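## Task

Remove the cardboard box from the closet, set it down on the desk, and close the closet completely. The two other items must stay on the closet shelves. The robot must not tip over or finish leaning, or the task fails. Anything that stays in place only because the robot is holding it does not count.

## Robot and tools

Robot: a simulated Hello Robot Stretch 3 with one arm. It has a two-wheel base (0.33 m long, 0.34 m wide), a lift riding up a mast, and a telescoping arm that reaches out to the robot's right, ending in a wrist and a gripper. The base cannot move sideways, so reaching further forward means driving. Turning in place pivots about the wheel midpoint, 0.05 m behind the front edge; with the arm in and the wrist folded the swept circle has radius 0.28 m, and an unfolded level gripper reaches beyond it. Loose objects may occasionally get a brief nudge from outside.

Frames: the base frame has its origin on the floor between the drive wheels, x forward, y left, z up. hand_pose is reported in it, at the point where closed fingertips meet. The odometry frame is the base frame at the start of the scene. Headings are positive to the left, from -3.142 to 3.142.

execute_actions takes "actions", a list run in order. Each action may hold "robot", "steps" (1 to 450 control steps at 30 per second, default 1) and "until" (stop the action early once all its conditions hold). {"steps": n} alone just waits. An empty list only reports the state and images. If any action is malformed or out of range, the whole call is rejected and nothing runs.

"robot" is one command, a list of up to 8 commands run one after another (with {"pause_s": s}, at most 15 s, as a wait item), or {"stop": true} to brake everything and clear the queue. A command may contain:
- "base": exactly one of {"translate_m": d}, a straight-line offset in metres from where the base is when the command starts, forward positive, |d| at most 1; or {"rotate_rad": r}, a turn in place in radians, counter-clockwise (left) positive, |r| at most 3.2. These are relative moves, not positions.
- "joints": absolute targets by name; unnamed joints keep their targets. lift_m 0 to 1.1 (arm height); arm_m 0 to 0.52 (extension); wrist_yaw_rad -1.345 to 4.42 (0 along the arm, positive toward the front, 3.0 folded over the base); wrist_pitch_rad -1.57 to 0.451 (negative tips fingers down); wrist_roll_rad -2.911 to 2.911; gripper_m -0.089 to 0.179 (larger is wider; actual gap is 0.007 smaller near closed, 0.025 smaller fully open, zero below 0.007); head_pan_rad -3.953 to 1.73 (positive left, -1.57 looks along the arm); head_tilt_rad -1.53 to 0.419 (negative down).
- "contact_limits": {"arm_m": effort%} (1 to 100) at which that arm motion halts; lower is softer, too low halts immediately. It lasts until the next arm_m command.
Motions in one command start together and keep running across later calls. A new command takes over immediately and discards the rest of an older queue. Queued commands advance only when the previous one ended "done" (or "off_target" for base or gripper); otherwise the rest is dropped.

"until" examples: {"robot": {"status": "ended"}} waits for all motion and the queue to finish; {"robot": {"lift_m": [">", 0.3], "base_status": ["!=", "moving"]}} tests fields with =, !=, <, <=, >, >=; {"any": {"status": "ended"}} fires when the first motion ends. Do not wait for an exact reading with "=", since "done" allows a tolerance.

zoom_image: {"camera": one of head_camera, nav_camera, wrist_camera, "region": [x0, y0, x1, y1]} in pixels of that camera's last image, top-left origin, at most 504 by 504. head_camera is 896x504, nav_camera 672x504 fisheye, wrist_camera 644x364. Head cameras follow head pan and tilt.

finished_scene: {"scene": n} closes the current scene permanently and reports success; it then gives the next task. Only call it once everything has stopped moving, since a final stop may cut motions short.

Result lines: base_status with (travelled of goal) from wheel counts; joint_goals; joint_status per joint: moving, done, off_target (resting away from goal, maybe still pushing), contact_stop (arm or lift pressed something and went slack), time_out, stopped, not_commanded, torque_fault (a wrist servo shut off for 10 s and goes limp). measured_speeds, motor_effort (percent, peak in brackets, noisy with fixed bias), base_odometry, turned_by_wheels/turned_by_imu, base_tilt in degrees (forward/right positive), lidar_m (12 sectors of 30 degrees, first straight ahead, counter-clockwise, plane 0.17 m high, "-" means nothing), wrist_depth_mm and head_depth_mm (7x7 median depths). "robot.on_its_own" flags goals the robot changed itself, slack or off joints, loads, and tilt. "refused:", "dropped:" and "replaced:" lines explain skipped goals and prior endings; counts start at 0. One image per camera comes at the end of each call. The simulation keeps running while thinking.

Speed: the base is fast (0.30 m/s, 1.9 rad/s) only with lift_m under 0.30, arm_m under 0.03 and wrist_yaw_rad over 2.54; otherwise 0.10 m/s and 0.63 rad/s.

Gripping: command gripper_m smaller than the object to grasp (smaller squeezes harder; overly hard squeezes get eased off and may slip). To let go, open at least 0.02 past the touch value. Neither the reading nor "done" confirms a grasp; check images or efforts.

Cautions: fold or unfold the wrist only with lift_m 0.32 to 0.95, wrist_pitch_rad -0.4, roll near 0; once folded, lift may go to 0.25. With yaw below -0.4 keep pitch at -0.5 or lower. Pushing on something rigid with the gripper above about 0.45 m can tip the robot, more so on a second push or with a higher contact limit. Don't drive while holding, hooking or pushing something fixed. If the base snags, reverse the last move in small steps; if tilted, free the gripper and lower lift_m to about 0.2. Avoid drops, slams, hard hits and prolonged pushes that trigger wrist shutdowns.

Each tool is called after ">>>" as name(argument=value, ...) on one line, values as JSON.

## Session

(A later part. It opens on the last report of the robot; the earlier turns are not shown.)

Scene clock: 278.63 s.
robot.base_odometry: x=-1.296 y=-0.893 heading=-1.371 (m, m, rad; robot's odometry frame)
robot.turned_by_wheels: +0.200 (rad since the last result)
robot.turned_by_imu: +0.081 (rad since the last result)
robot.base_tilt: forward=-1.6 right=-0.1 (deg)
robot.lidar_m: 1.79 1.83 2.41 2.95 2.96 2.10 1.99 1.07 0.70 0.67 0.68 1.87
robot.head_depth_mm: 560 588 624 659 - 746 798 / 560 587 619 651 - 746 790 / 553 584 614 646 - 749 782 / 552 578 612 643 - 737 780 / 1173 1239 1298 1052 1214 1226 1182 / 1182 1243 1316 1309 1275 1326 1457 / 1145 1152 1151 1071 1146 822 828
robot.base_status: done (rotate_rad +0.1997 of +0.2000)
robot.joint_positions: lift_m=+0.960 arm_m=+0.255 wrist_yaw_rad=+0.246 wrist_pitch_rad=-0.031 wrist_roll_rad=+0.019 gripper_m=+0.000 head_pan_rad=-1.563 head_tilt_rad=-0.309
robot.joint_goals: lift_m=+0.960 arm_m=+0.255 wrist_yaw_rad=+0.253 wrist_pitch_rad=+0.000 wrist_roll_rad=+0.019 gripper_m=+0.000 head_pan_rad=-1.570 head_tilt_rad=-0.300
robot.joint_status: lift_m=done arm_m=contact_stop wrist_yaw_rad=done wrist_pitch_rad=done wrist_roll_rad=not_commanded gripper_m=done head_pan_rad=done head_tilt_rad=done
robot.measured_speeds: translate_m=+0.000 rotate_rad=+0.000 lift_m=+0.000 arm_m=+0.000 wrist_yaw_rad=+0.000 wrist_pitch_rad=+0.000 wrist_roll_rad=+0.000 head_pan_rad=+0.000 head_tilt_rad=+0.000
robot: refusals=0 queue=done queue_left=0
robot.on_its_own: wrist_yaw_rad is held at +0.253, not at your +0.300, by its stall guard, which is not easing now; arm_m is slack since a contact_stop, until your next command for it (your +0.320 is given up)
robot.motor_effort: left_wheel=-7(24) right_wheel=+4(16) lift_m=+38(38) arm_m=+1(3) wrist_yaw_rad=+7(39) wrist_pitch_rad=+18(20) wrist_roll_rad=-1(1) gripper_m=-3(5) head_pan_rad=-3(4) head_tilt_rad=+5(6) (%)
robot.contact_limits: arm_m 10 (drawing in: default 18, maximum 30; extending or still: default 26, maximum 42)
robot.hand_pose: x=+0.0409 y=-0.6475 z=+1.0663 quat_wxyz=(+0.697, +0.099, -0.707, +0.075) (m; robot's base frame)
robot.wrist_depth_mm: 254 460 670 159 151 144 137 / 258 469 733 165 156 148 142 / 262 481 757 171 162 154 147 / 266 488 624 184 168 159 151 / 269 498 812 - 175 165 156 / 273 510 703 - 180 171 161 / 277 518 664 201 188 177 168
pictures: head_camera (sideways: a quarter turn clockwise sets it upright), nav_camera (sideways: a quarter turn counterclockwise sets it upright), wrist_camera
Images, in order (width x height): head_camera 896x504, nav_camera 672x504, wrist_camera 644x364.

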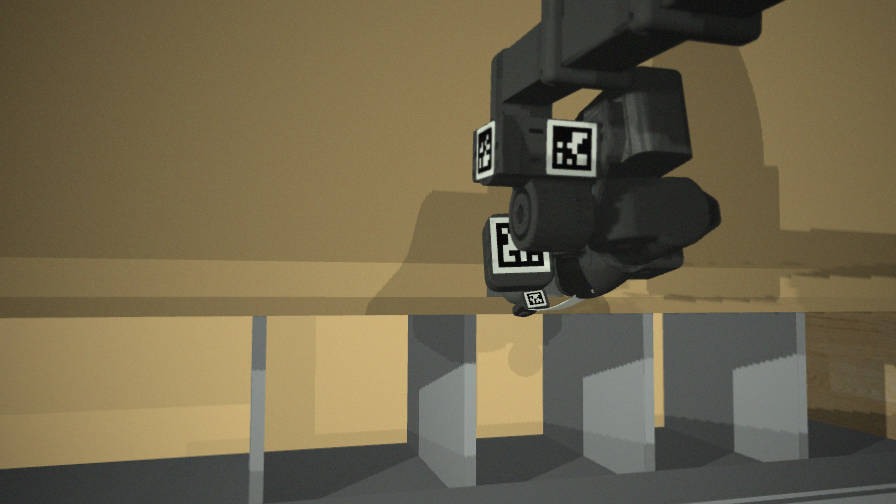

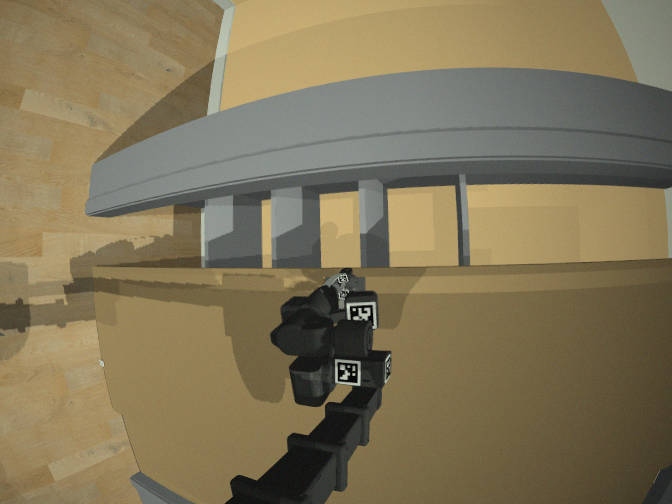

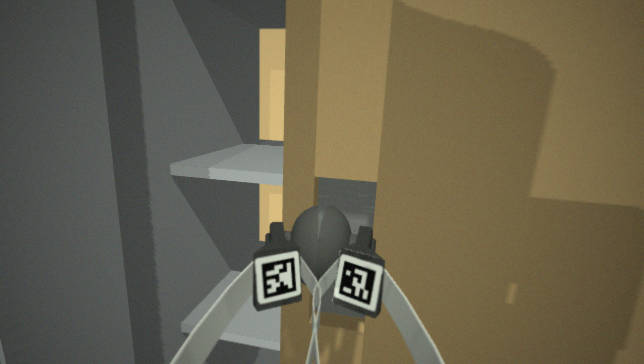

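>>> execute_actions(actions=[{"robot":[{"base":{"rotate_rad":0.2}},{"base":{"translate_m":0.06}}],"steps":200,"until":{"robot":{"status":"ended"}}}])

Scene clock: 282.47 s.
robot.base_odometry: x=-1.273 y=-0.948 heading=-1.171 (m, m, rad; robot's odometry frame)
robot.turned_by_wheels: +0.200 (rad since the last result)
robot.turned_by_imu: +0.136 (rad since the last result)
robot.base_tilt: forward=-1.7 right=+0.0 (deg)
robot.lidar_m: 1.74 1.85 2.69 2.95 2.66 2.08 2.05 0.94 0.68 0.66 0.68 1.76
robot.head_depth_mm: 544 572 601 632 - 715 761 / 548 578 608 635 - 728 765 / 553 580 613 644 - 738 779 / 568 595 626 657 - 990 801 / 1194 1256 1323 1175 1148 1332 1422 / 550 578 607 640 677 721 767 / 552 585 616 653 695 739 790
robot.base_status: done (translate_m +0.0600 of +0.0600)
robot.joint_positions: lift_m=+0.960 arm_m=+0.254 wrist_yaw_rad=+0.252 wrist_pitch_rad=-0.025 wrist_roll_rad=+0.019 gripper_m=+0.000 head_pan_rad=-1.563 head_tilt_rad=-0.309
robot.joint_goals: lift_m=+0.960 arm_m=+0.254 wrist_yaw_rad=+0.253 wrist_pitch_rad=+0.000 wrist_roll_rad=+0.019 gripper_m=+0.000 head_pan_rad=-1.570 head_tilt_rad=-0.300
robot.joint_status: lift_m=done arm_m=contact_stop wrist_yaw_rad=done wrist_pitch_rad=done wrist_roll_rad=not_commanded gripper_m=done head_pan_rad=done head_tilt_rad=done
robot.measured_speeds: translate_m=+0.000 rotate_rad=+0.000 lift_m=+0.000 arm_m=+0.000 wrist_yaw_rad=+0.000 wrist_pitch_rad=+0.000 wrist_roll_rad=+0.000 head_pan_rad=+0.000 head_tilt_rad=+0.000
robot: refusals=0 queue=done queue_left=0
robot.on_its_own: wrist_yaw_rad is held at +0.253, not at your +0.300, by its stall guard, which is not easing now; arm_m is slack since a contact_stop, until your next command for it (your +0.320 is given up)
robot.motor_effort: left_wheel=-3(31) right_wheel=+2(20) lift_m=+38(38) arm_m=+1(2) wrist_yaw_rad=+1(47) wrist_pitch_rad=+15(19) wrist_roll_rad=-1(1) gripper_m=-3(7) head_pan_rad=-4(4) head_tilt_rad=+5(5) (%)
robot.contact_limits: arm_m 10 (drawing in: default 18, maximum 30; extending or still: default 26, maximum 42)
robot.hand_pose: x=+0.0422 y=-0.6470 z=+1.0677 quat_wxyz=(+0.696, +0.099, -0.707, +0.079) (m; robot's base frame)
robot.wrist_depth_mm: 210 175 215 610 158 146 135 / 220 182 221 665 163 150 139 / 231 190 229 715 167 154 143 / 242 196 237 587 178 159 147 / 254 205 236 - 185 165 151 / 270 215 224 - 194 169 155 / 291 226 282 656 198 175 160
pictures: head_camera (sideways: a quarter turn clockwise sets it upright), nav_camera (sideways: a quarter turn counterclockwise sets it upright), wrist_camera
Images, in order (width x height): head_camera 896x504, nav_camera 672x504, wrist_camera 644x364.

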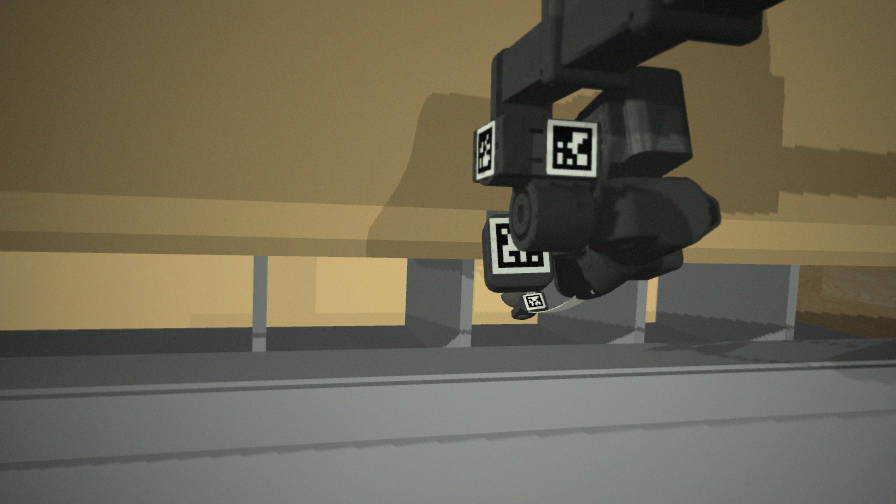

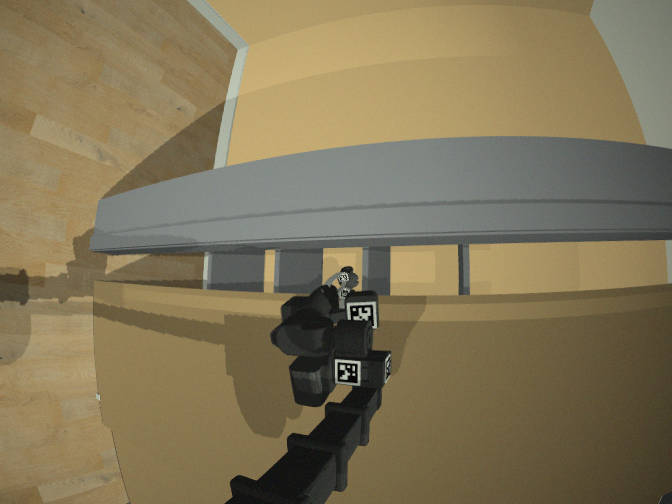

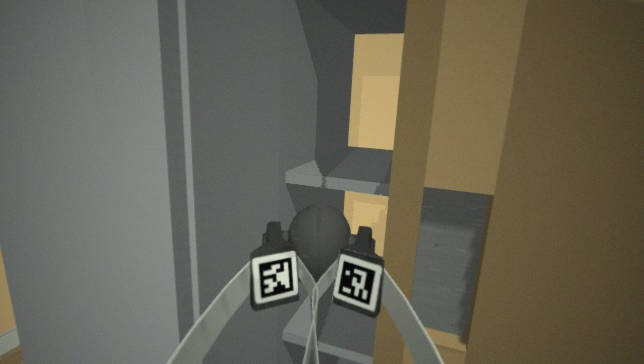

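>>> execute_actions(actions=[{"robot":[{"joints":{"arm_m":0.2,"wrist_yaw_rad":0.3}},{"base":{"rotate_rad":-0.03}},{"base":{"translate_m":-0.065}},{"joints":{"arm_m":0.24}}],"steps":300,"until":{"robot":{"status":"ended"}}}])

Scene clock: 287.77 s.
robot.base_odometry: x=-1.296 y=-0.887 heading=-1.201 (m, m, rad; robot's odometry frame)
robot.turned_by_wheels: -0.030 (rad since the last result)
robot.turned_by_imu: -0.032 (rad since the last result)
robot.base_tilt: forward=-1.6 right=+0.0 (deg)
robot.lidar_m: 1.80 1.89 2.70 3.41 2.65 2.03 1.98 0.96 0.68 0.66 0.68 1.84
robot.head_depth_mm: 542 571 601 632 - 722 758 / 546 574 604 633 - 727 763 / 549 577 606 637 - 732 772 / 554 579 609 642 - 738 776 / 558 589 621 654 699 736 798 / 1149 1169 1196 1132 1161 1272 1188 / 594 602 611 639 675 713 764
robot.base_status: done (translate_m -0.0650 of -0.0650)
robot.joint_positions: lift_m=+0.960 arm_m=+0.240 wrist_yaw_rad=+0.299 wrist_pitch_rad=-0.025 wrist_roll_rad=+0.019 gripper_m=+0.000 head_pan_rad=-1.563 head_tilt_rad=-0.309
robot.joint_goals: lift_m=+0.960 arm_m=+0.240 wrist_yaw_rad=+0.300 wrist_pitch_rad=+0.000 wrist_roll_rad=+0.019 gripper_m=+0.000 head_pan_rad=-1.570 head_tilt_rad=-0.300
robot.joint_status: lift_m=done arm_m=done wrist_yaw_rad=done wrist_pitch_rad=done wrist_roll_rad=not_commanded gripper_m=done head_pan_rad=done head_tilt_rad=done
robot.measured_speeds: translate_m=+0.000 rotate_rad=+0.000 lift_m=+0.000 arm_m=+0.000 wrist_yaw_rad=+0.000 wrist_pitch_rad=+0.000 wrist_roll_rad=+0.000 head_pan_rad=+0.000 head_tilt_rad=+0.000
robot: refusals=0 queue=done queue_left=0
robot.motor_effort: left_wheel=+1(4) right_wheel=-1(3) lift_m=+38(38) arm_m=+4(5) wrist_yaw_rad=+1(3) wrist_pitch_rad=+15(15) wrist_roll_rad=-1(1) gripper_m=-3(4) head_pan_rad=-4(4) head_tilt_rad=+5(5) (%)
robot.hand_pose: x=+0.0538 y=-0.6289 z=+1.0679 quat_wxyz=(+0.694, +0.115, -0.704, +0.095) (m; robot's base frame)
robot.wrist_depth_mm: 213 234 480 183 167 154 142 / 223 239 495 189 173 158 146 / 233 246 509 195 176 162 149 / 245 250 532 212 183 167 153 / 284 255 446 - 189 172 157 / 299 261 344 - 192 177 162 / 316 274 629 225 206 183 166
pictures: head_camera (sideways: a quarter turn clockwise sets it upright), nav_camera (sideways: a quarter turn counterclockwise sets it upright), wrist_camera
Images, in order (width x height): head_camera 896x504, nav_camera 672x504, wrist_camera 644x364.

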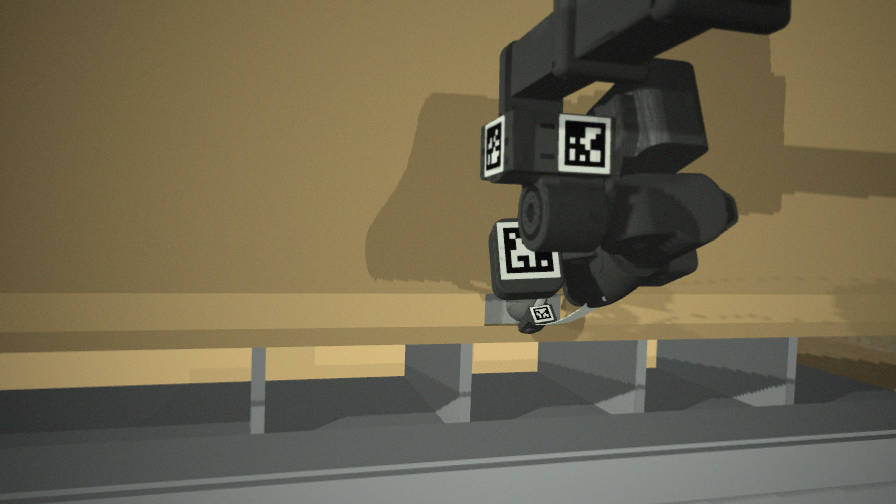

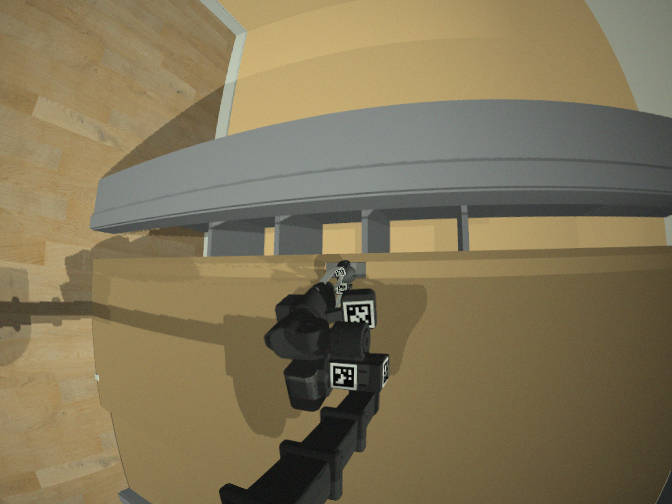

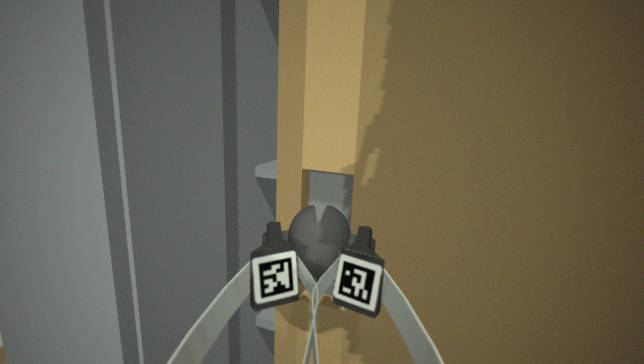

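Good alignment.

>>> execute_actions(actions=[{"robot":{"joints":{"arm_m":0.32},"contact_limits":{"arm_m":10}},"steps":60,"until":{"robot":{"status":"ended"}}},{"robot":{"base":{"translate_m":0.11}},"steps":200,"until":{"robot":{"status":"ended"}}}])

Scene clock: 291.70 s.
robot.base_odometry: x=-1.257 y=-0.990 heading=-1.201 (m, m, rad; robot's odometry frame)
robot.turned_by_wheels: +0.000 (rad since the last result)
robot.turned_by_imu: -0.032 (rad since the last result)
robot.base_tilt: forward=-1.6 right=+0.0 (deg)
robot.lidar_m: 1.69 1.77 2.46 2.96 2.88 2.15 2.08 0.99 0.70 0.66 0.67 1.75
robot.head_depth_mm: 552 579 612 647 - 729 777 / 555 582 613 642 - 736 778 / 555 582 613 647 - 742 780 / 555 584 615 648 - 740 783 / 1182 1233 1271 1060 797 817 845 / 545 569 599 629 663 710 754 / 539 568 600 639 676 720 767
robot.base_status: done (translate_m +0.1100 of +0.1100)
robot.joint_positions: lift_m=+0.960 arm_m=+0.264 wrist_yaw_rad=+0.298 wrist_pitch_rad=-0.026 wrist_roll_rad=+0.019 gripper_m=+0.000 head_pan_rad=-1.563 head_tilt_rad=-0.308
robot.joint_goals: lift_m=+0.960 arm_m=+0.264 wrist_yaw_rad=+0.300 wrist_pitch_rad=+0.000 wrist_roll_rad=+0.019 gripper_m=+0.000 head_pan_rad=-1.570 head_tilt_rad=-0.300
robot.joint_status: lift_m=done arm_m=contact_stop wrist_yaw_rad=done wrist_pitch_rad=done wrist_roll_rad=not_commanded gripper_m=done head_pan_rad=done head_tilt_rad=done
robot.measured_speeds: translate_m=+0.000 rotate_rad=+0.000 lift_m=+0.000 arm_m=+0.000 wrist_yaw_rad=+0.000 wrist_pitch_rad=+0.000 wrist_roll_rad=+0.000 head_pan_rad=+0.000 head_tilt_rad=+0.000
robot: refusals=0 queue=done queue_left=0
robot.on_its_own: arm_m is slack since a contact_stop, until your next command for it (your +0.320 is given up)
robot.motor_effort: left_wheel=+1(15) right_wheel=+0(16) lift_m=+37(38) arm_m=+1(7) wrist_yaw_rad=+2(28) wrist_pitch_rad=+15(21) wrist_roll_rad=-1(1) gripper_m=-3(4) head_pan_rad=-4(3) head_tilt_rad=+5(5) (%)
robot.contact_limits: arm_m 10 (drawing in: default 18, maximum 30; extending or still: default 26, maximum 42)
robot.hand_pose: x=+0.0535 y=-0.6534 z=+1.0675 quat_wxyz=(+0.694, +0.115, -0.704, +0.094) (m; robot's base frame)
robot.wrist_depth_mm: 192 160 196 162 149 138 128 / 202 167 203 167 154 142 132 / 211 173 209 173 159 146 135 / 221 179 215 184 164 151 139 / 232 188 215 - 169 155 143 / 245 197 203 - 173 160 147 / 260 207 259 202 184 166 152
pictures: head_camera (sideways: a quarter turn clockwise sets it upright), nav_camera (sideways: a quarter turn counterclockwise sets it upright), wrist_camera
Images, in order (width x height): head_camera 896x504, nav_camera 672x504, wrist_camera 644x364.

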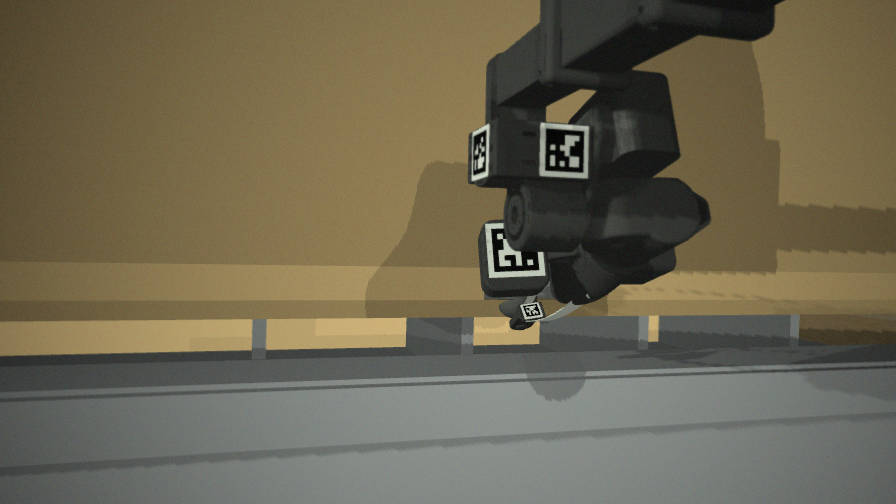

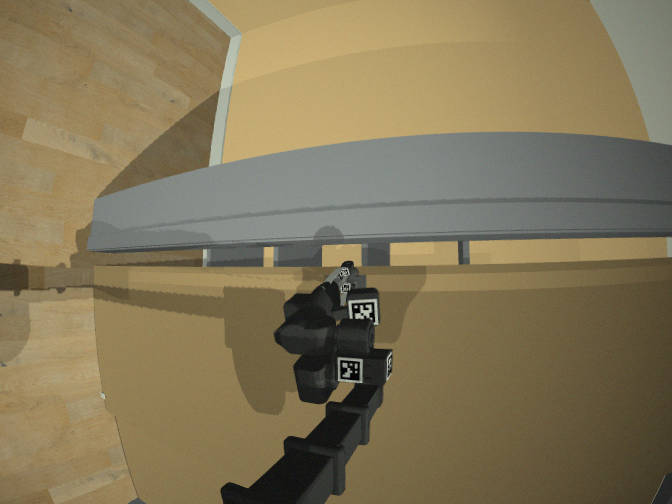

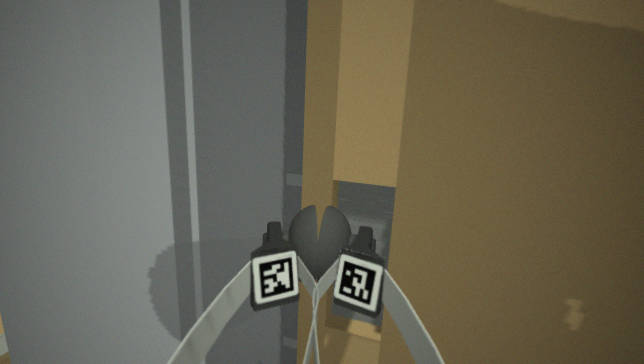

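>>> execute_actions(actions=[{"robot":[{"joints":{"arm_m":0.15}},{"base":{"translate_m":-0.018}},{"joints":{"arm_m":0.24}}],"steps":300,"until":{"robot":{"status":"ended"}}}])

Scene clock: 297.03 s.
robot.base_odometry: x=-1.263 y=-0.973 heading=-1.201 (m, m, rad; robot's odometry frame)
robot.turned_by_wheels: +0.000 (rad since the last result)
robot.turned_by_imu: -0.001 (rad since the last result)
robot.base_tilt: forward=-1.6 right=-0.1 (deg)
robot.lidar_m: 1.71 1.78 2.48 2.95 2.84 2.13 2.07 0.99 0.69 0.66 0.67 1.76
robot.head_depth_mm: 551 577 608 645 - 736 770 / 552 580 610 639 - 741 772 / 554 582 613 643 - 743 776 / 556 584 617 648 - 745 778 / 560 588 627 664 1122 747 798 / 595 605 618 637 669 714 754 / 536 566 598 633 671 721 765
robot.base_status: done (translate_m -0.0180 of -0.0180)
robot.joint_positions: lift_m=+0.960 arm_m=+0.240 wrist_yaw_rad=+0.299 wrist_pitch_rad=-0.024 wrist_roll_rad=+0.019 gripper_m=+0.000 head_pan_rad=-1.563 head_tilt_rad=-0.308
robot.joint_goals: lift_m=+0.960 arm_m=+0.240 wrist_yaw_rad=+0.300 wrist_pitch_rad=+0.000 wrist_roll_rad=+0.019 gripper_m=+0.000 head_pan_rad=-1.570 head_tilt_rad=-0.300
robot.joint_status: lift_m=done arm_m=done wrist_yaw_rad=done wrist_pitch_rad=done wrist_roll_rad=not_commanded gripper_m=done head_pan_rad=done head_tilt_rad=done
robot.measured_speeds: translate_m=+0.000 rotate_rad=+0.000 lift_m=+0.000 arm_m=+0.000 wrist_yaw_rad=+0.000 wrist_pitch_rad=+0.000 wrist_roll_rad=+0.000 head_pan_rad=+0.000 head_tilt_rad=+0.000
robot: refusals=0 queue=done queue_left=0
robot.motor_effort: left_wheel=+2(4) right_wheel=-1(4) lift_m=+38(38) arm_m=+4(3) wrist_yaw_rad=+1(3) wrist_pitch_rad=+14(15) wrist_roll_rad=-1(1) gripper_m=-3(3) head_pan_rad=-4(3) head_tilt_rad=+6(4) (%)
robot.hand_pose: x=+0.0539 y=-0.6289 z=+1.0680 quat_wxyz=(+0.694, +0.115, -0.704, +0.096) (m; robot's base frame)
robot.wrist_depth_mm: 226 188 225 185 170 158 146 / 236 195 232 191 175 161 150 / 245 204 240 197 181 166 154 / 259 211 248 212 186 171 158 / 274 222 248 - 193 176 162 / 293 232 234 - 196 181 167 / 310 248 295 229 209 188 173
pictures: head_camera (sideways: a quarter turn clockwise sets it upright), nav_camera (sideways: a quarter turn counterclockwise sets it upright), wrist_camera
Images, in order (width x height): head_camera 896x504, nav_camera 672x504, wrist_camera 644x364.

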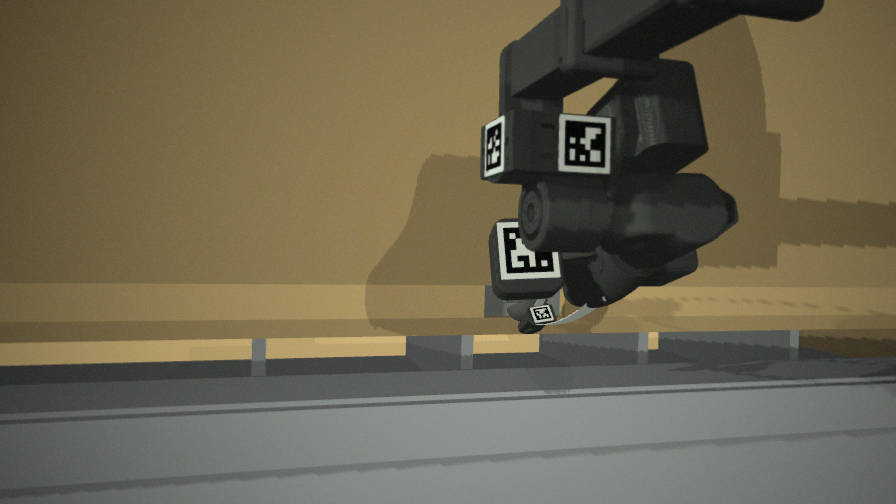

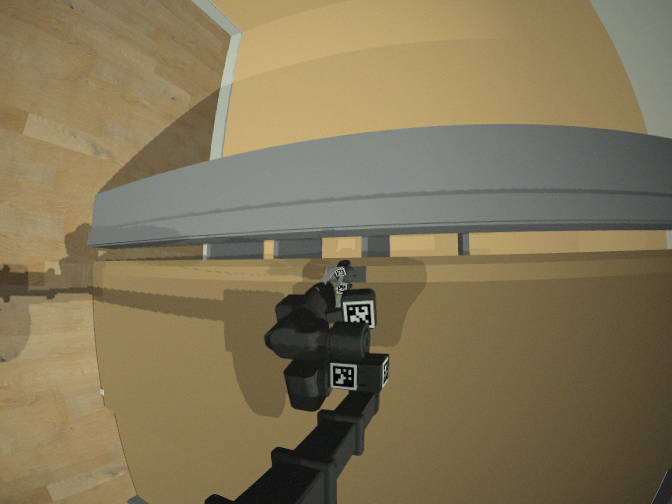

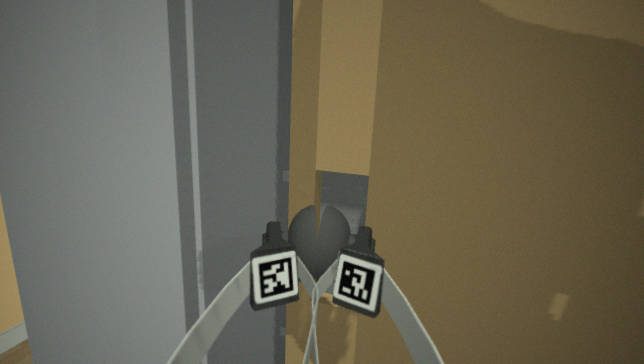

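>>> execute_actions(actions=[{"robot":{"base":{"translate_m":-0.008}},"steps":60,"until":{"robot":{"status":"ended"}}},{"robot":{"joints":{"arm_m":0.32},"contact_limits":{"arm_m":12}},"steps":60,"until":{"robot":{"status":"ended"}}}])

Scene clock: 300.30 s.
robot.base_odometry: x=-1.266 y=-0.966 heading=-1.201 (m, m, rad; robot's odometry frame)
robot.turned_by_wheels: +0.000 (rad since the last result)
robot.turned_by_imu: -0.005 (rad since the last result)
robot.base_tilt: forward=-1.8 right=-0.1 (deg)
robot.lidar_m: 1.72 1.80 2.49 2.95 2.85 2.12 2.06 1.00 0.69 0.66 0.67 1.78
robot.head_depth_mm: 556 585 614 650 - 735 781 / 558 584 617 645 - 735 780 / 559 588 618 645 - 741 785 / 560 589 620 648 - 743 786 / 559 591 624 659 705 746 796 / 653 659 674 683 699 721 766 / 535 566 596 631 673 718 767
robot.base_status: done (translate_m -0.0080 of -0.0080)
robot.joint_positions: lift_m=+0.960 arm_m=+0.272 wrist_yaw_rad=+0.313 wrist_pitch_rad=-0.034 wrist_roll_rad=+0.019 gripper_m=+0.000 head_pan_rad=-1.563 head_tilt_rad=-0.308
robot.joint_goals: lift_m=+0.960 arm_m=+0.272 wrist_yaw_rad=+0.300 wrist_pitch_rad=+0.000 wrist_roll_rad=+0.019 gripper_m=+0.000 head_pan_rad=-1.570 head_tilt_rad=-0.300
robot.joint_status: lift_m=done arm_m=contact_stop wrist_yaw_rad=done wrist_pitch_rad=done wrist_roll_rad=not_commanded gripper_m=done head_pan_rad=done head_tilt_rad=done
robot.measured_speeds: translate_m=-0.001 rotate_rad=+0.004 lift_m=+0.000 arm_m=+0.003 wrist_yaw_rad=+0.170 wrist_pitch_rad=-0.024 wrist_roll_rad=+0.000 head_pan_rad=+0.000 head_tilt_rad=+0.000
robot: refusals=0 queue=dropped queue_left=0
robot.on_its_own: arm_m is slack since a contact_stop, until your next command for it (your +0.320 is given up)
robot.motor_effort: left_wheel=+3(4) right_wheel=+0(4) lift_m=+37(38) arm_m=+7(11) wrist_yaw_rad=-16(16) wrist_pitch_rad=+21(22) wrist_roll_rad=-1(1) gripper_m=-4(3) head_pan_rad=-3(4) head_tilt_rad=+4(5) (%)
robot.contact_limits: arm_m 12 (drawing in: default 18, maximum 30; extending or still: default 26, maximum 42)
robot.hand_pose: x=+0.0572 y=-0.6597 z=+1.0655 quat_wxyz=(+0.694, +0.123, -0.703, +0.097) (m; robot's base frame)
robot.wrist_depth_mm: 171 171 224 158 145 134 124 / 180 177 230 163 149 137 127 / 188 181 238 169 154 142 131 / 219 187 243 180 160 146 135 / 232 195 255 - 165 151 139 / 245 204 244 - 169 156 143 / 261 214 290 198 175 161 147
pictures: head_camera (sideways: a quarter turn clockwise sets it upright), nav_camera (sideways: a quarter turn counterclockwise sets it upright), wrist_camera
Images, in order (width x height): head_camera 896x504, nav_camera 672x504, wrist_camera 644x364.

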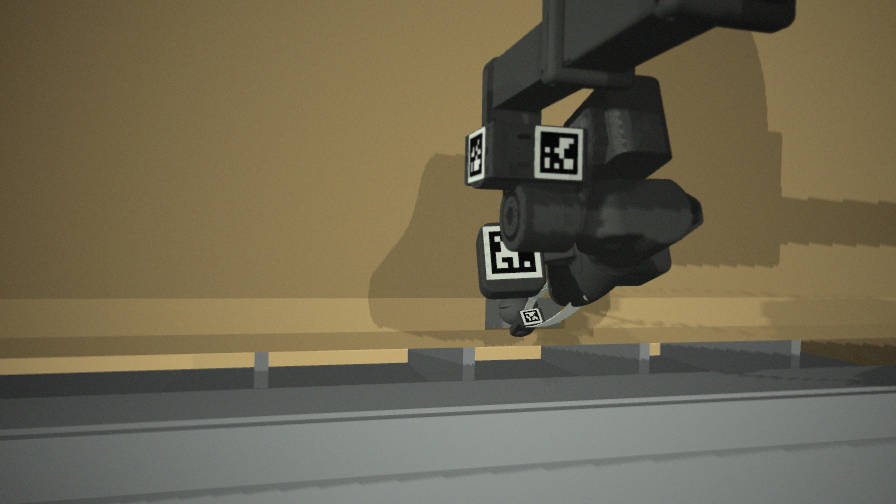

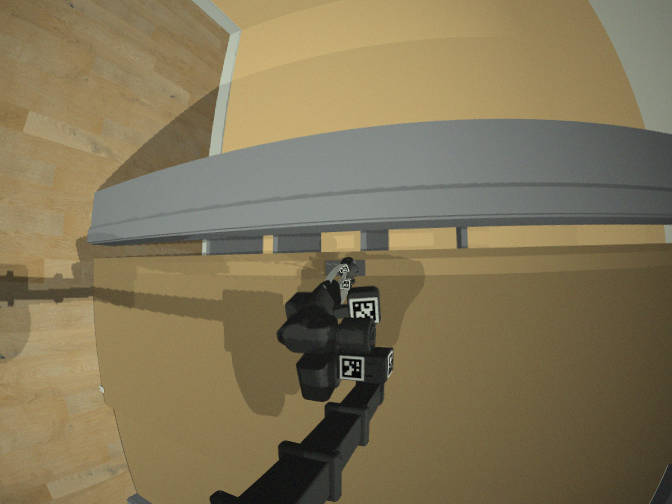

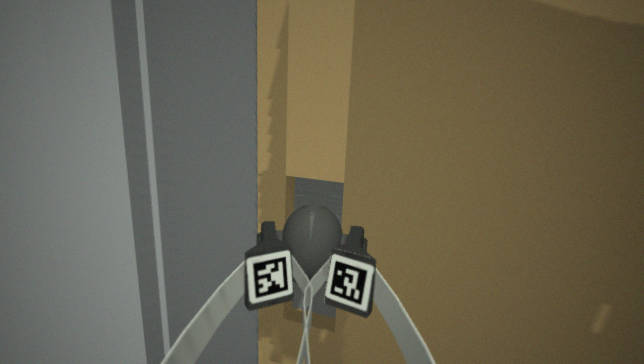

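>>> execute_actions(actions=[{"robot":{"joints":{"arm_m":0.272},"base":{"translate_m":0.07}},"steps":200,"until":{"robot":{"status":"ended"}}}])

Scene clock: 302.30 s.
robot.base_odometry: x=-1.241 y=-1.031 heading=-1.201 (m, m, rad; robot's odometry frame)
robot.turned_by_wheels: +0.000 (rad since the last result)
robot.turned_by_imu: -0.087 (rad since the last result)
robot.base_tilt: forward=-1.7 right=-0.3 (deg)
robot.lidar_m: 1.67 1.70 2.21 2.95 3.24 2.24 2.11 1.09 0.71 0.65 0.65 1.76
robot.head_depth_mm: 572 601 633 670 - 762 813 / 569 596 628 661 - 754 797 / 563 593 622 654 - 753 793 / 563 589 620 652 - 742 787 / 557 587 615 653 701 740 789 / 1181 1236 902 716 715 715 751 / 525 551 581 614 653 692 743
robot.base_status: done (translate_m +0.0700 of +0.0700)
robot.joint_positions: lift_m=+0.960 arm_m=+0.271 wrist_yaw_rad=+0.318 wrist_pitch_rad=-0.036 wrist_roll_rad=+0.018 gripper_m=+0.000 head_pan_rad=-1.563 head_tilt_rad=-0.308
robot.joint_goals: lift_m=+0.960 arm_m=+0.272 wrist_yaw_rad=+0.300 wrist_pitch_rad=+0.000 wrist_roll_rad=+0.018 gripper_m=+0.000 head_pan_rad=-1.570 head_tilt_rad=-0.300
robot.joint_status: lift_m=done arm_m=done wrist_yaw_rad=done wrist_pitch_rad=done wrist_roll_rad=not_commanded gripper_m=done head_pan_rad=done head_tilt_rad=done
robot.measured_speeds: translate_m=+0.000 rotate_rad=+0.000 lift_m=+0.000 arm_m=+0.000 wrist_yaw_rad=+0.000 wrist_pitch_rad=+0.000 wrist_roll_rad=+0.000 head_pan_rad=+0.000 head_tilt_rad=+0.000
robot: refusals=0 queue=done queue_left=0
robot.on_its_own: wrist_yaw_rad is at rest, and its effort (-17) is outside its rest range (-12 to +12)
robot.motor_effort: left_wheel=+3(12) right_wheel=+0(3) lift_m=+37(38) arm_m=+12(14) wrist_yaw_rad=-17(19) wrist_pitch_rad=+21(21) wrist_roll_rad=-1(1) gripper_m=-5(4) head_pan_rad=-4(4) head_tilt_rad=+6(5) (%)
robot.hand_pose: x=+0.0584 y=-0.6581 z=+1.0649 quat_wxyz=(+0.694, +0.126, -0.702, +0.098) (m; robot's base frame)
robot.wrist_depth_mm: 154 166 217 156 146 137 129 / 161 169 223 162 151 141 132 / 168 174 230 167 155 145 137 / 177 182 237 174 161 150 141 / 187 187 255 - 167 155 146 / 198 192 248 - 172 161 150 / 229 197 269 197 178 167 156
pictures: head_camera (sideways: a quarter turn clockwise sets it upright), nav_camera (sideways: a quarter turn counterclockwise sets it upright), wrist_camera
Images, in order (width x height): head_camera 896x504, nav_camera 672x504, wrist_camera 644x364.

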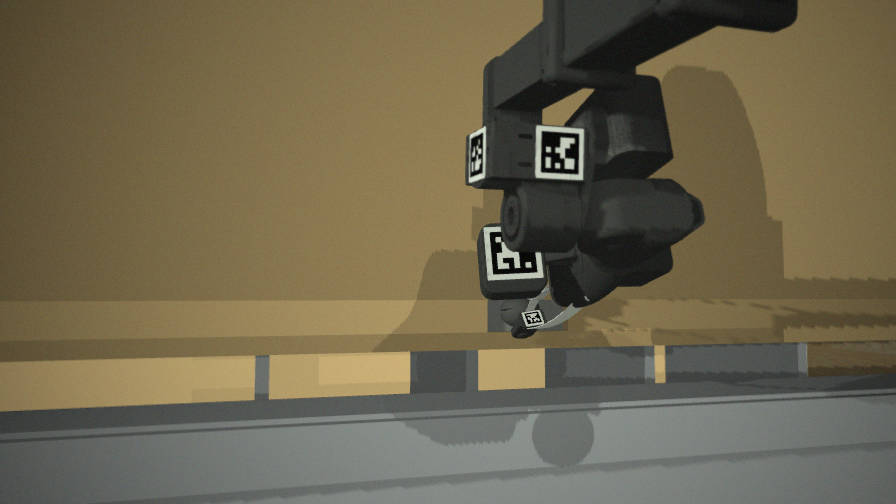

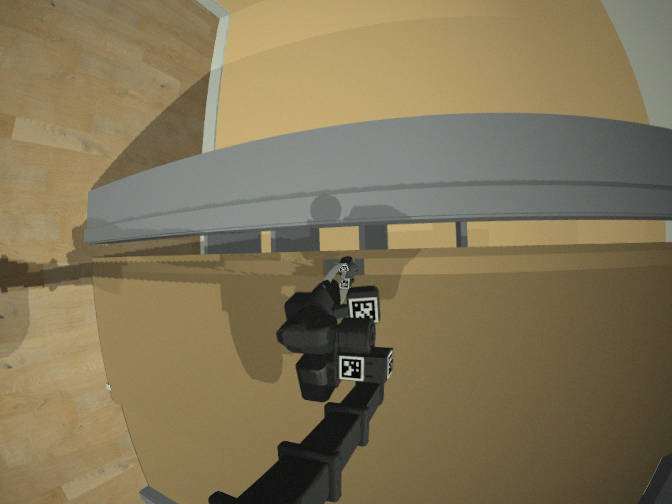

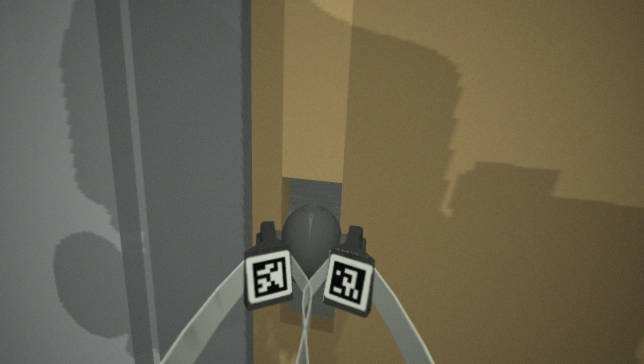

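>>> execute_actions(actions=[{"robot":[{"joints":{"arm_m":0.263}},{"base":{"rotate_rad":0.13}}],"steps":200,"until":{"robot":{"status":"ended"}}}])

Scene clock: 305.07 s.
robot.base_odometry: x=-1.241 y=-1.031 heading=-1.071 (m, m, rad; robot's odometry frame)
robot.turned_by_wheels: +0.130 (rad since the last result)
robot.turned_by_imu: +0.099 (rad since the last result)
robot.base_tilt: forward=-1.6 right=+0.0 (deg)
robot.lidar_m: 1.67 1.75 2.46 2.96 2.87 2.17 2.11 0.98 0.69 0.65 0.68 1.72
robot.head_depth_mm: 550 576 607 638 - 728 772 / 551 579 610 637 - 732 774 / 552 582 611 643 - 735 778 / 555 582 615 643 - 736 782 / 557 585 616 651 691 730 772 / 530 561 591 626 662 713 756 / 546 573 602 638 678 720 770
robot.base_status: done (rotate_rad +0.1299 of +0.1300)
robot.joint_positions: lift_m=+0.960 arm_m=+0.263 wrist_yaw_rad=+0.299 wrist_pitch_rad=-0.025 wrist_roll_rad=+0.018 gripper_m=+0.000 head_pan_rad=-1.563 head_tilt_rad=-0.308
robot.joint_goals: lift_m=+0.960 arm_m=+0.263 wrist_yaw_rad=+0.300 wrist_pitch_rad=+0.000 wrist_roll_rad=+0.018 gripper_m=+0.000 head_pan_rad=-1.570 head_tilt_rad=-0.300
robot.joint_status: lift_m=done arm_m=done wrist_yaw_rad=done wrist_pitch_rad=done wrist_roll_rad=not_commanded gripper_m=done head_pan_rad=done head_tilt_rad=done
robot.measured_speeds: translate_m=+0.000 rotate_rad=+0.000 lift_m=+0.000 arm_m=+0.000 wrist_yaw_rad=+0.000 wrist_pitch_rad=+0.000 wrist_roll_rad=+0.000 head_pan_rad=+0.000 head_tilt_rad=+0.000
robot: refusals=0 queue=done queue_left=0
robot.motor_effort: left_wheel=-3(29) right_wheel=+2(21) lift_m=+37(37) arm_m=+2(15) wrist_yaw_rad=+2(45) wrist_pitch_rad=+14(21) wrist_roll_rad=-1(1) gripper_m=-2(5) head_pan_rad=-3(4) head_tilt_rad=+5(4) (%)
robot.hand_pose: x=+0.0537 y=-0.6521 z=+1.0678 quat_wxyz=(+0.694, +0.115, -0.704, +0.095) (m; robot's base frame)
robot.wrist_depth_mm: 194 160 154 163 149 137 128 / 204 166 158 168 153 141 131 / 213 173 164 173 158 145 134 / 224 199 170 185 164 150 138 / 240 210 175 - 168 154 142 / 254 219 181 - 172 159 146 / 271 231 197 204 184 164 150
pictures: head_camera (sideways: a quarter turn clockwise sets it upright), nav_camera (sideways: a quarter turn counterclockwise sets it upright), wrist_camera
Images, in order (width x height): head_camera 896x504, nav_camera 672x504, wrist_camera 644x364.

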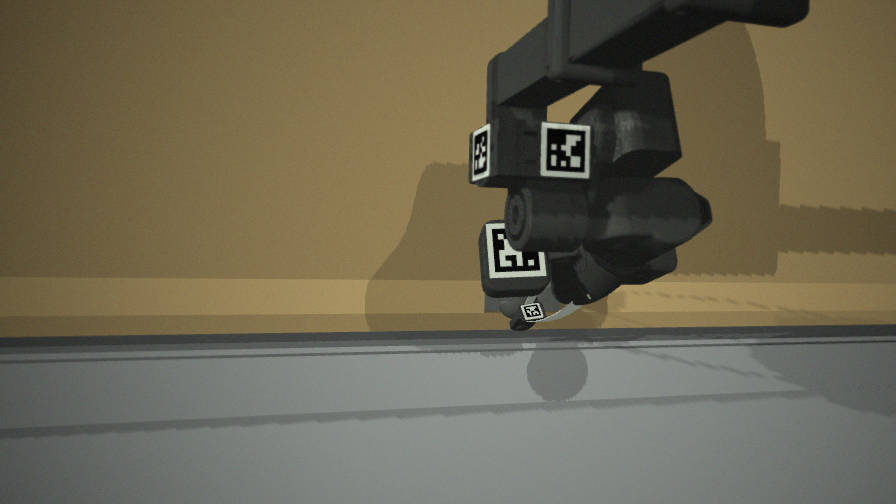

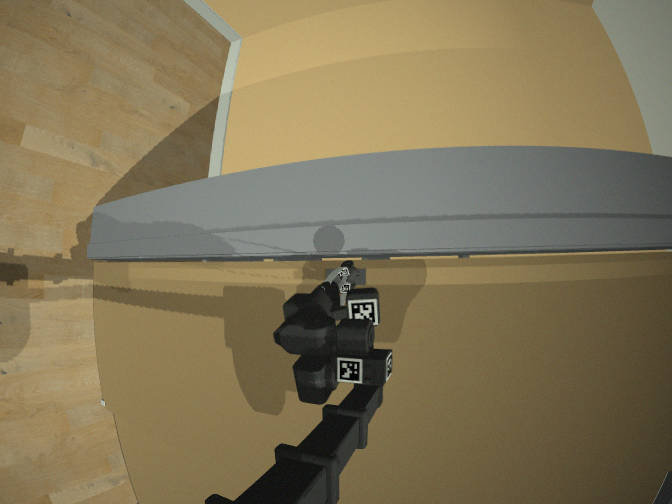

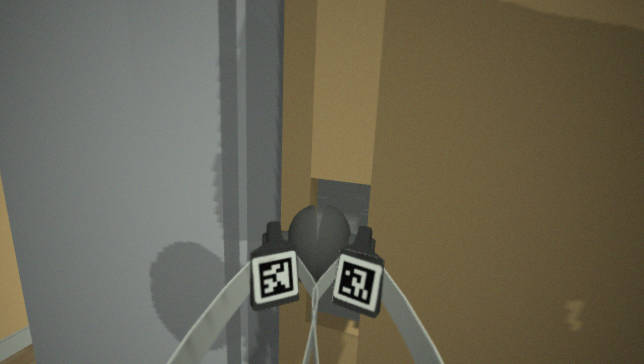

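>>> execute_actions(actions=[{"robot":[{"joints":{"arm_m":0.235}},{"base":{"translate_m":-0.012}}],"steps":100,"until":{"robot":{"status":"ended"}}},{"robot":{"joints":{"arm_m":0.32},"contact_limits":{"arm_m":10}},"steps":60,"until":{"robot":{"status":"ended"}}},{"robot":{"base":{"rotate_rad":0.06}},"steps":100,"until":{"robot":{"status":"ended"}}},{"robot":{"joints":{"arm_m":0.05}},"steps":100,"until":{"robot":{"status":"ended"}}}])

Scene clock: 312.80 s.
robot.base_odometry: x=-1.246 y=-1.020 heading=-1.011 (m, m, rad; robot's odometry frame)
robot.turned_by_wheels: +0.060 (rad since the last result)
robot.turned_by_imu: +0.050 (rad since the last result)
robot.base_tilt: forward=-1.7 right=-0.2 (deg)
robot.lidar_m: 1.68 1.79 2.62 2.95 2.73 2.13 2.10 0.94 0.68 0.65 0.69 1.71
robot.head_depth_mm: 543 569 598 633 667 694 - / 548 573 606 637 675 707 - / 553 581 609 642 682 720 - / 558 585 617 649 692 - - / 552 578 605 639 676 - 762 / 544 573 606 640 682 726 775 / 554 584 616 653 691 738 791
robot.base_status: done (rotate_rad +0.0599 of +0.0600)
robot.joint_positions: lift_m=+0.960 arm_m=+0.050 wrist_yaw_rad=+0.299 wrist_pitch_rad=-0.024 wrist_roll_rad=+0.018 gripper_m=+0.000 head_pan_rad=-1.563 head_tilt_rad=-0.308
robot.joint_goals: lift_m=+0.960 arm_m=+0.050 wrist_yaw_rad=+0.300 wrist_pitch_rad=+0.000 wrist_roll_rad=+0.018 gripper_m=+0.000 head_pan_rad=-1.570 head_tilt_rad=-0.300
robot.joint_status: lift_m=done arm_m=done wrist_yaw_rad=done wrist_pitch_rad=done wrist_roll_rad=not_commanded gripper_m=done head_pan_rad=done head_tilt_rad=done
robot.measured_speeds: translate_m=+0.000 rotate_rad=+0.000 lift_m=+0.000 arm_m=+0.000 wrist_yaw_rad=+0.000 wrist_pitch_rad=+0.000 wrist_roll_rad=+0.000 head_pan_rad=+0.000 head_tilt_rad=+0.000
robot: refusals=0 queue=done queue_left=0
robot.motor_effort: left_wheel=-2(14) right_wheel=+1(13) lift_m=+37(37) arm_m=-3(7) wrist_yaw_rad=+0(21) wrist_pitch_rad=+14(20) wrist_roll_rad=-1(1) gripper_m=-3(4) head_pan_rad=-3(3) head_tilt_rad=+4(5) (%)
robot.hand_pose: x=+0.0540 y=-0.4396 z=+1.0680 quat_wxyz=(+0.694, +0.115, -0.704, +0.096) (m; robot's base frame)
robot.wrist_depth_mm: - - 413 353 348 315 289 / - - 425 366 357 325 297 / - - 440 379 369 335 304 / - - 461 395 387 343 312 / - - 476 - 390 352 322 / - - - - 395 363 329 / - - 510 440 427 374 339
pictures: head_camera (sideways: a quarter turn clockwise sets it upright), nav_camera (sideways: a quarter turn counterclockwise sets it upright), wrist_camera
replaced: robot.arm_m: its motion had ended contact_stop
Images, in order (width x height): head_camera 896x504, nav_camera 672x504, wrist_camera 644x364.

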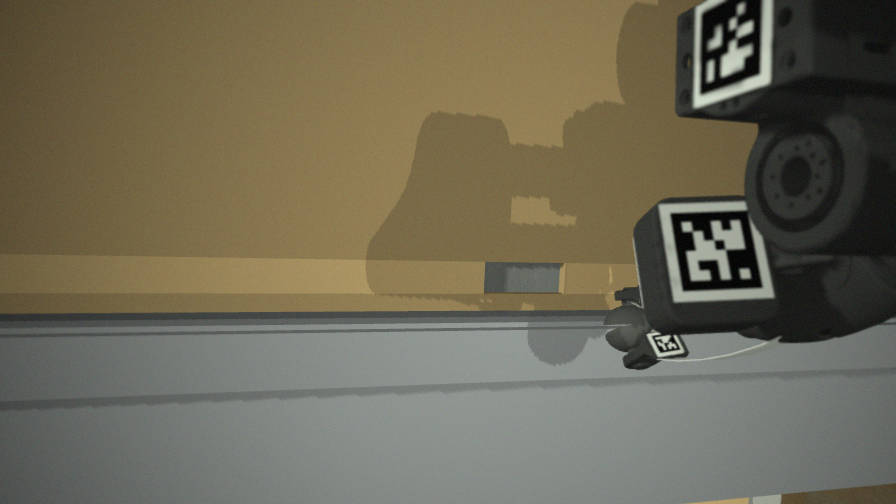

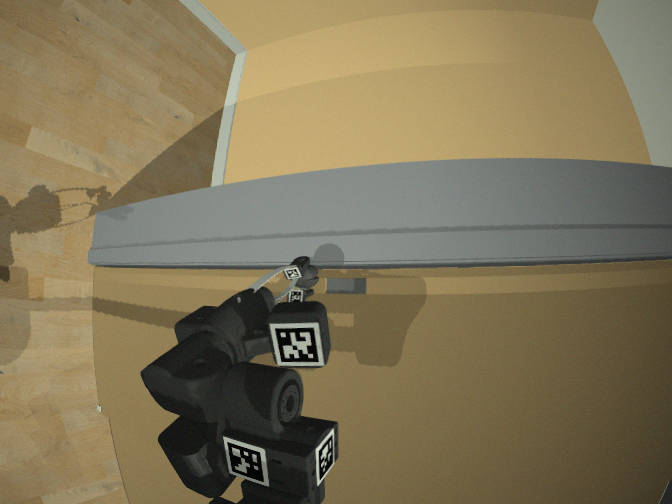

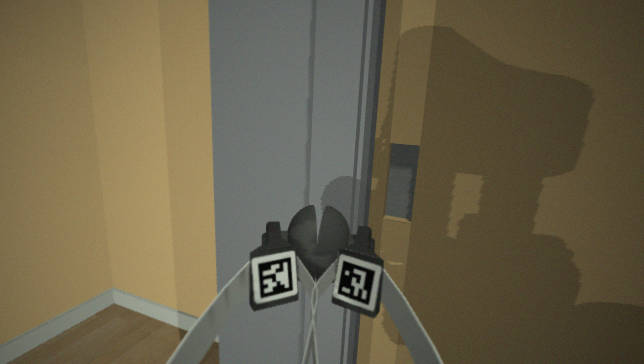

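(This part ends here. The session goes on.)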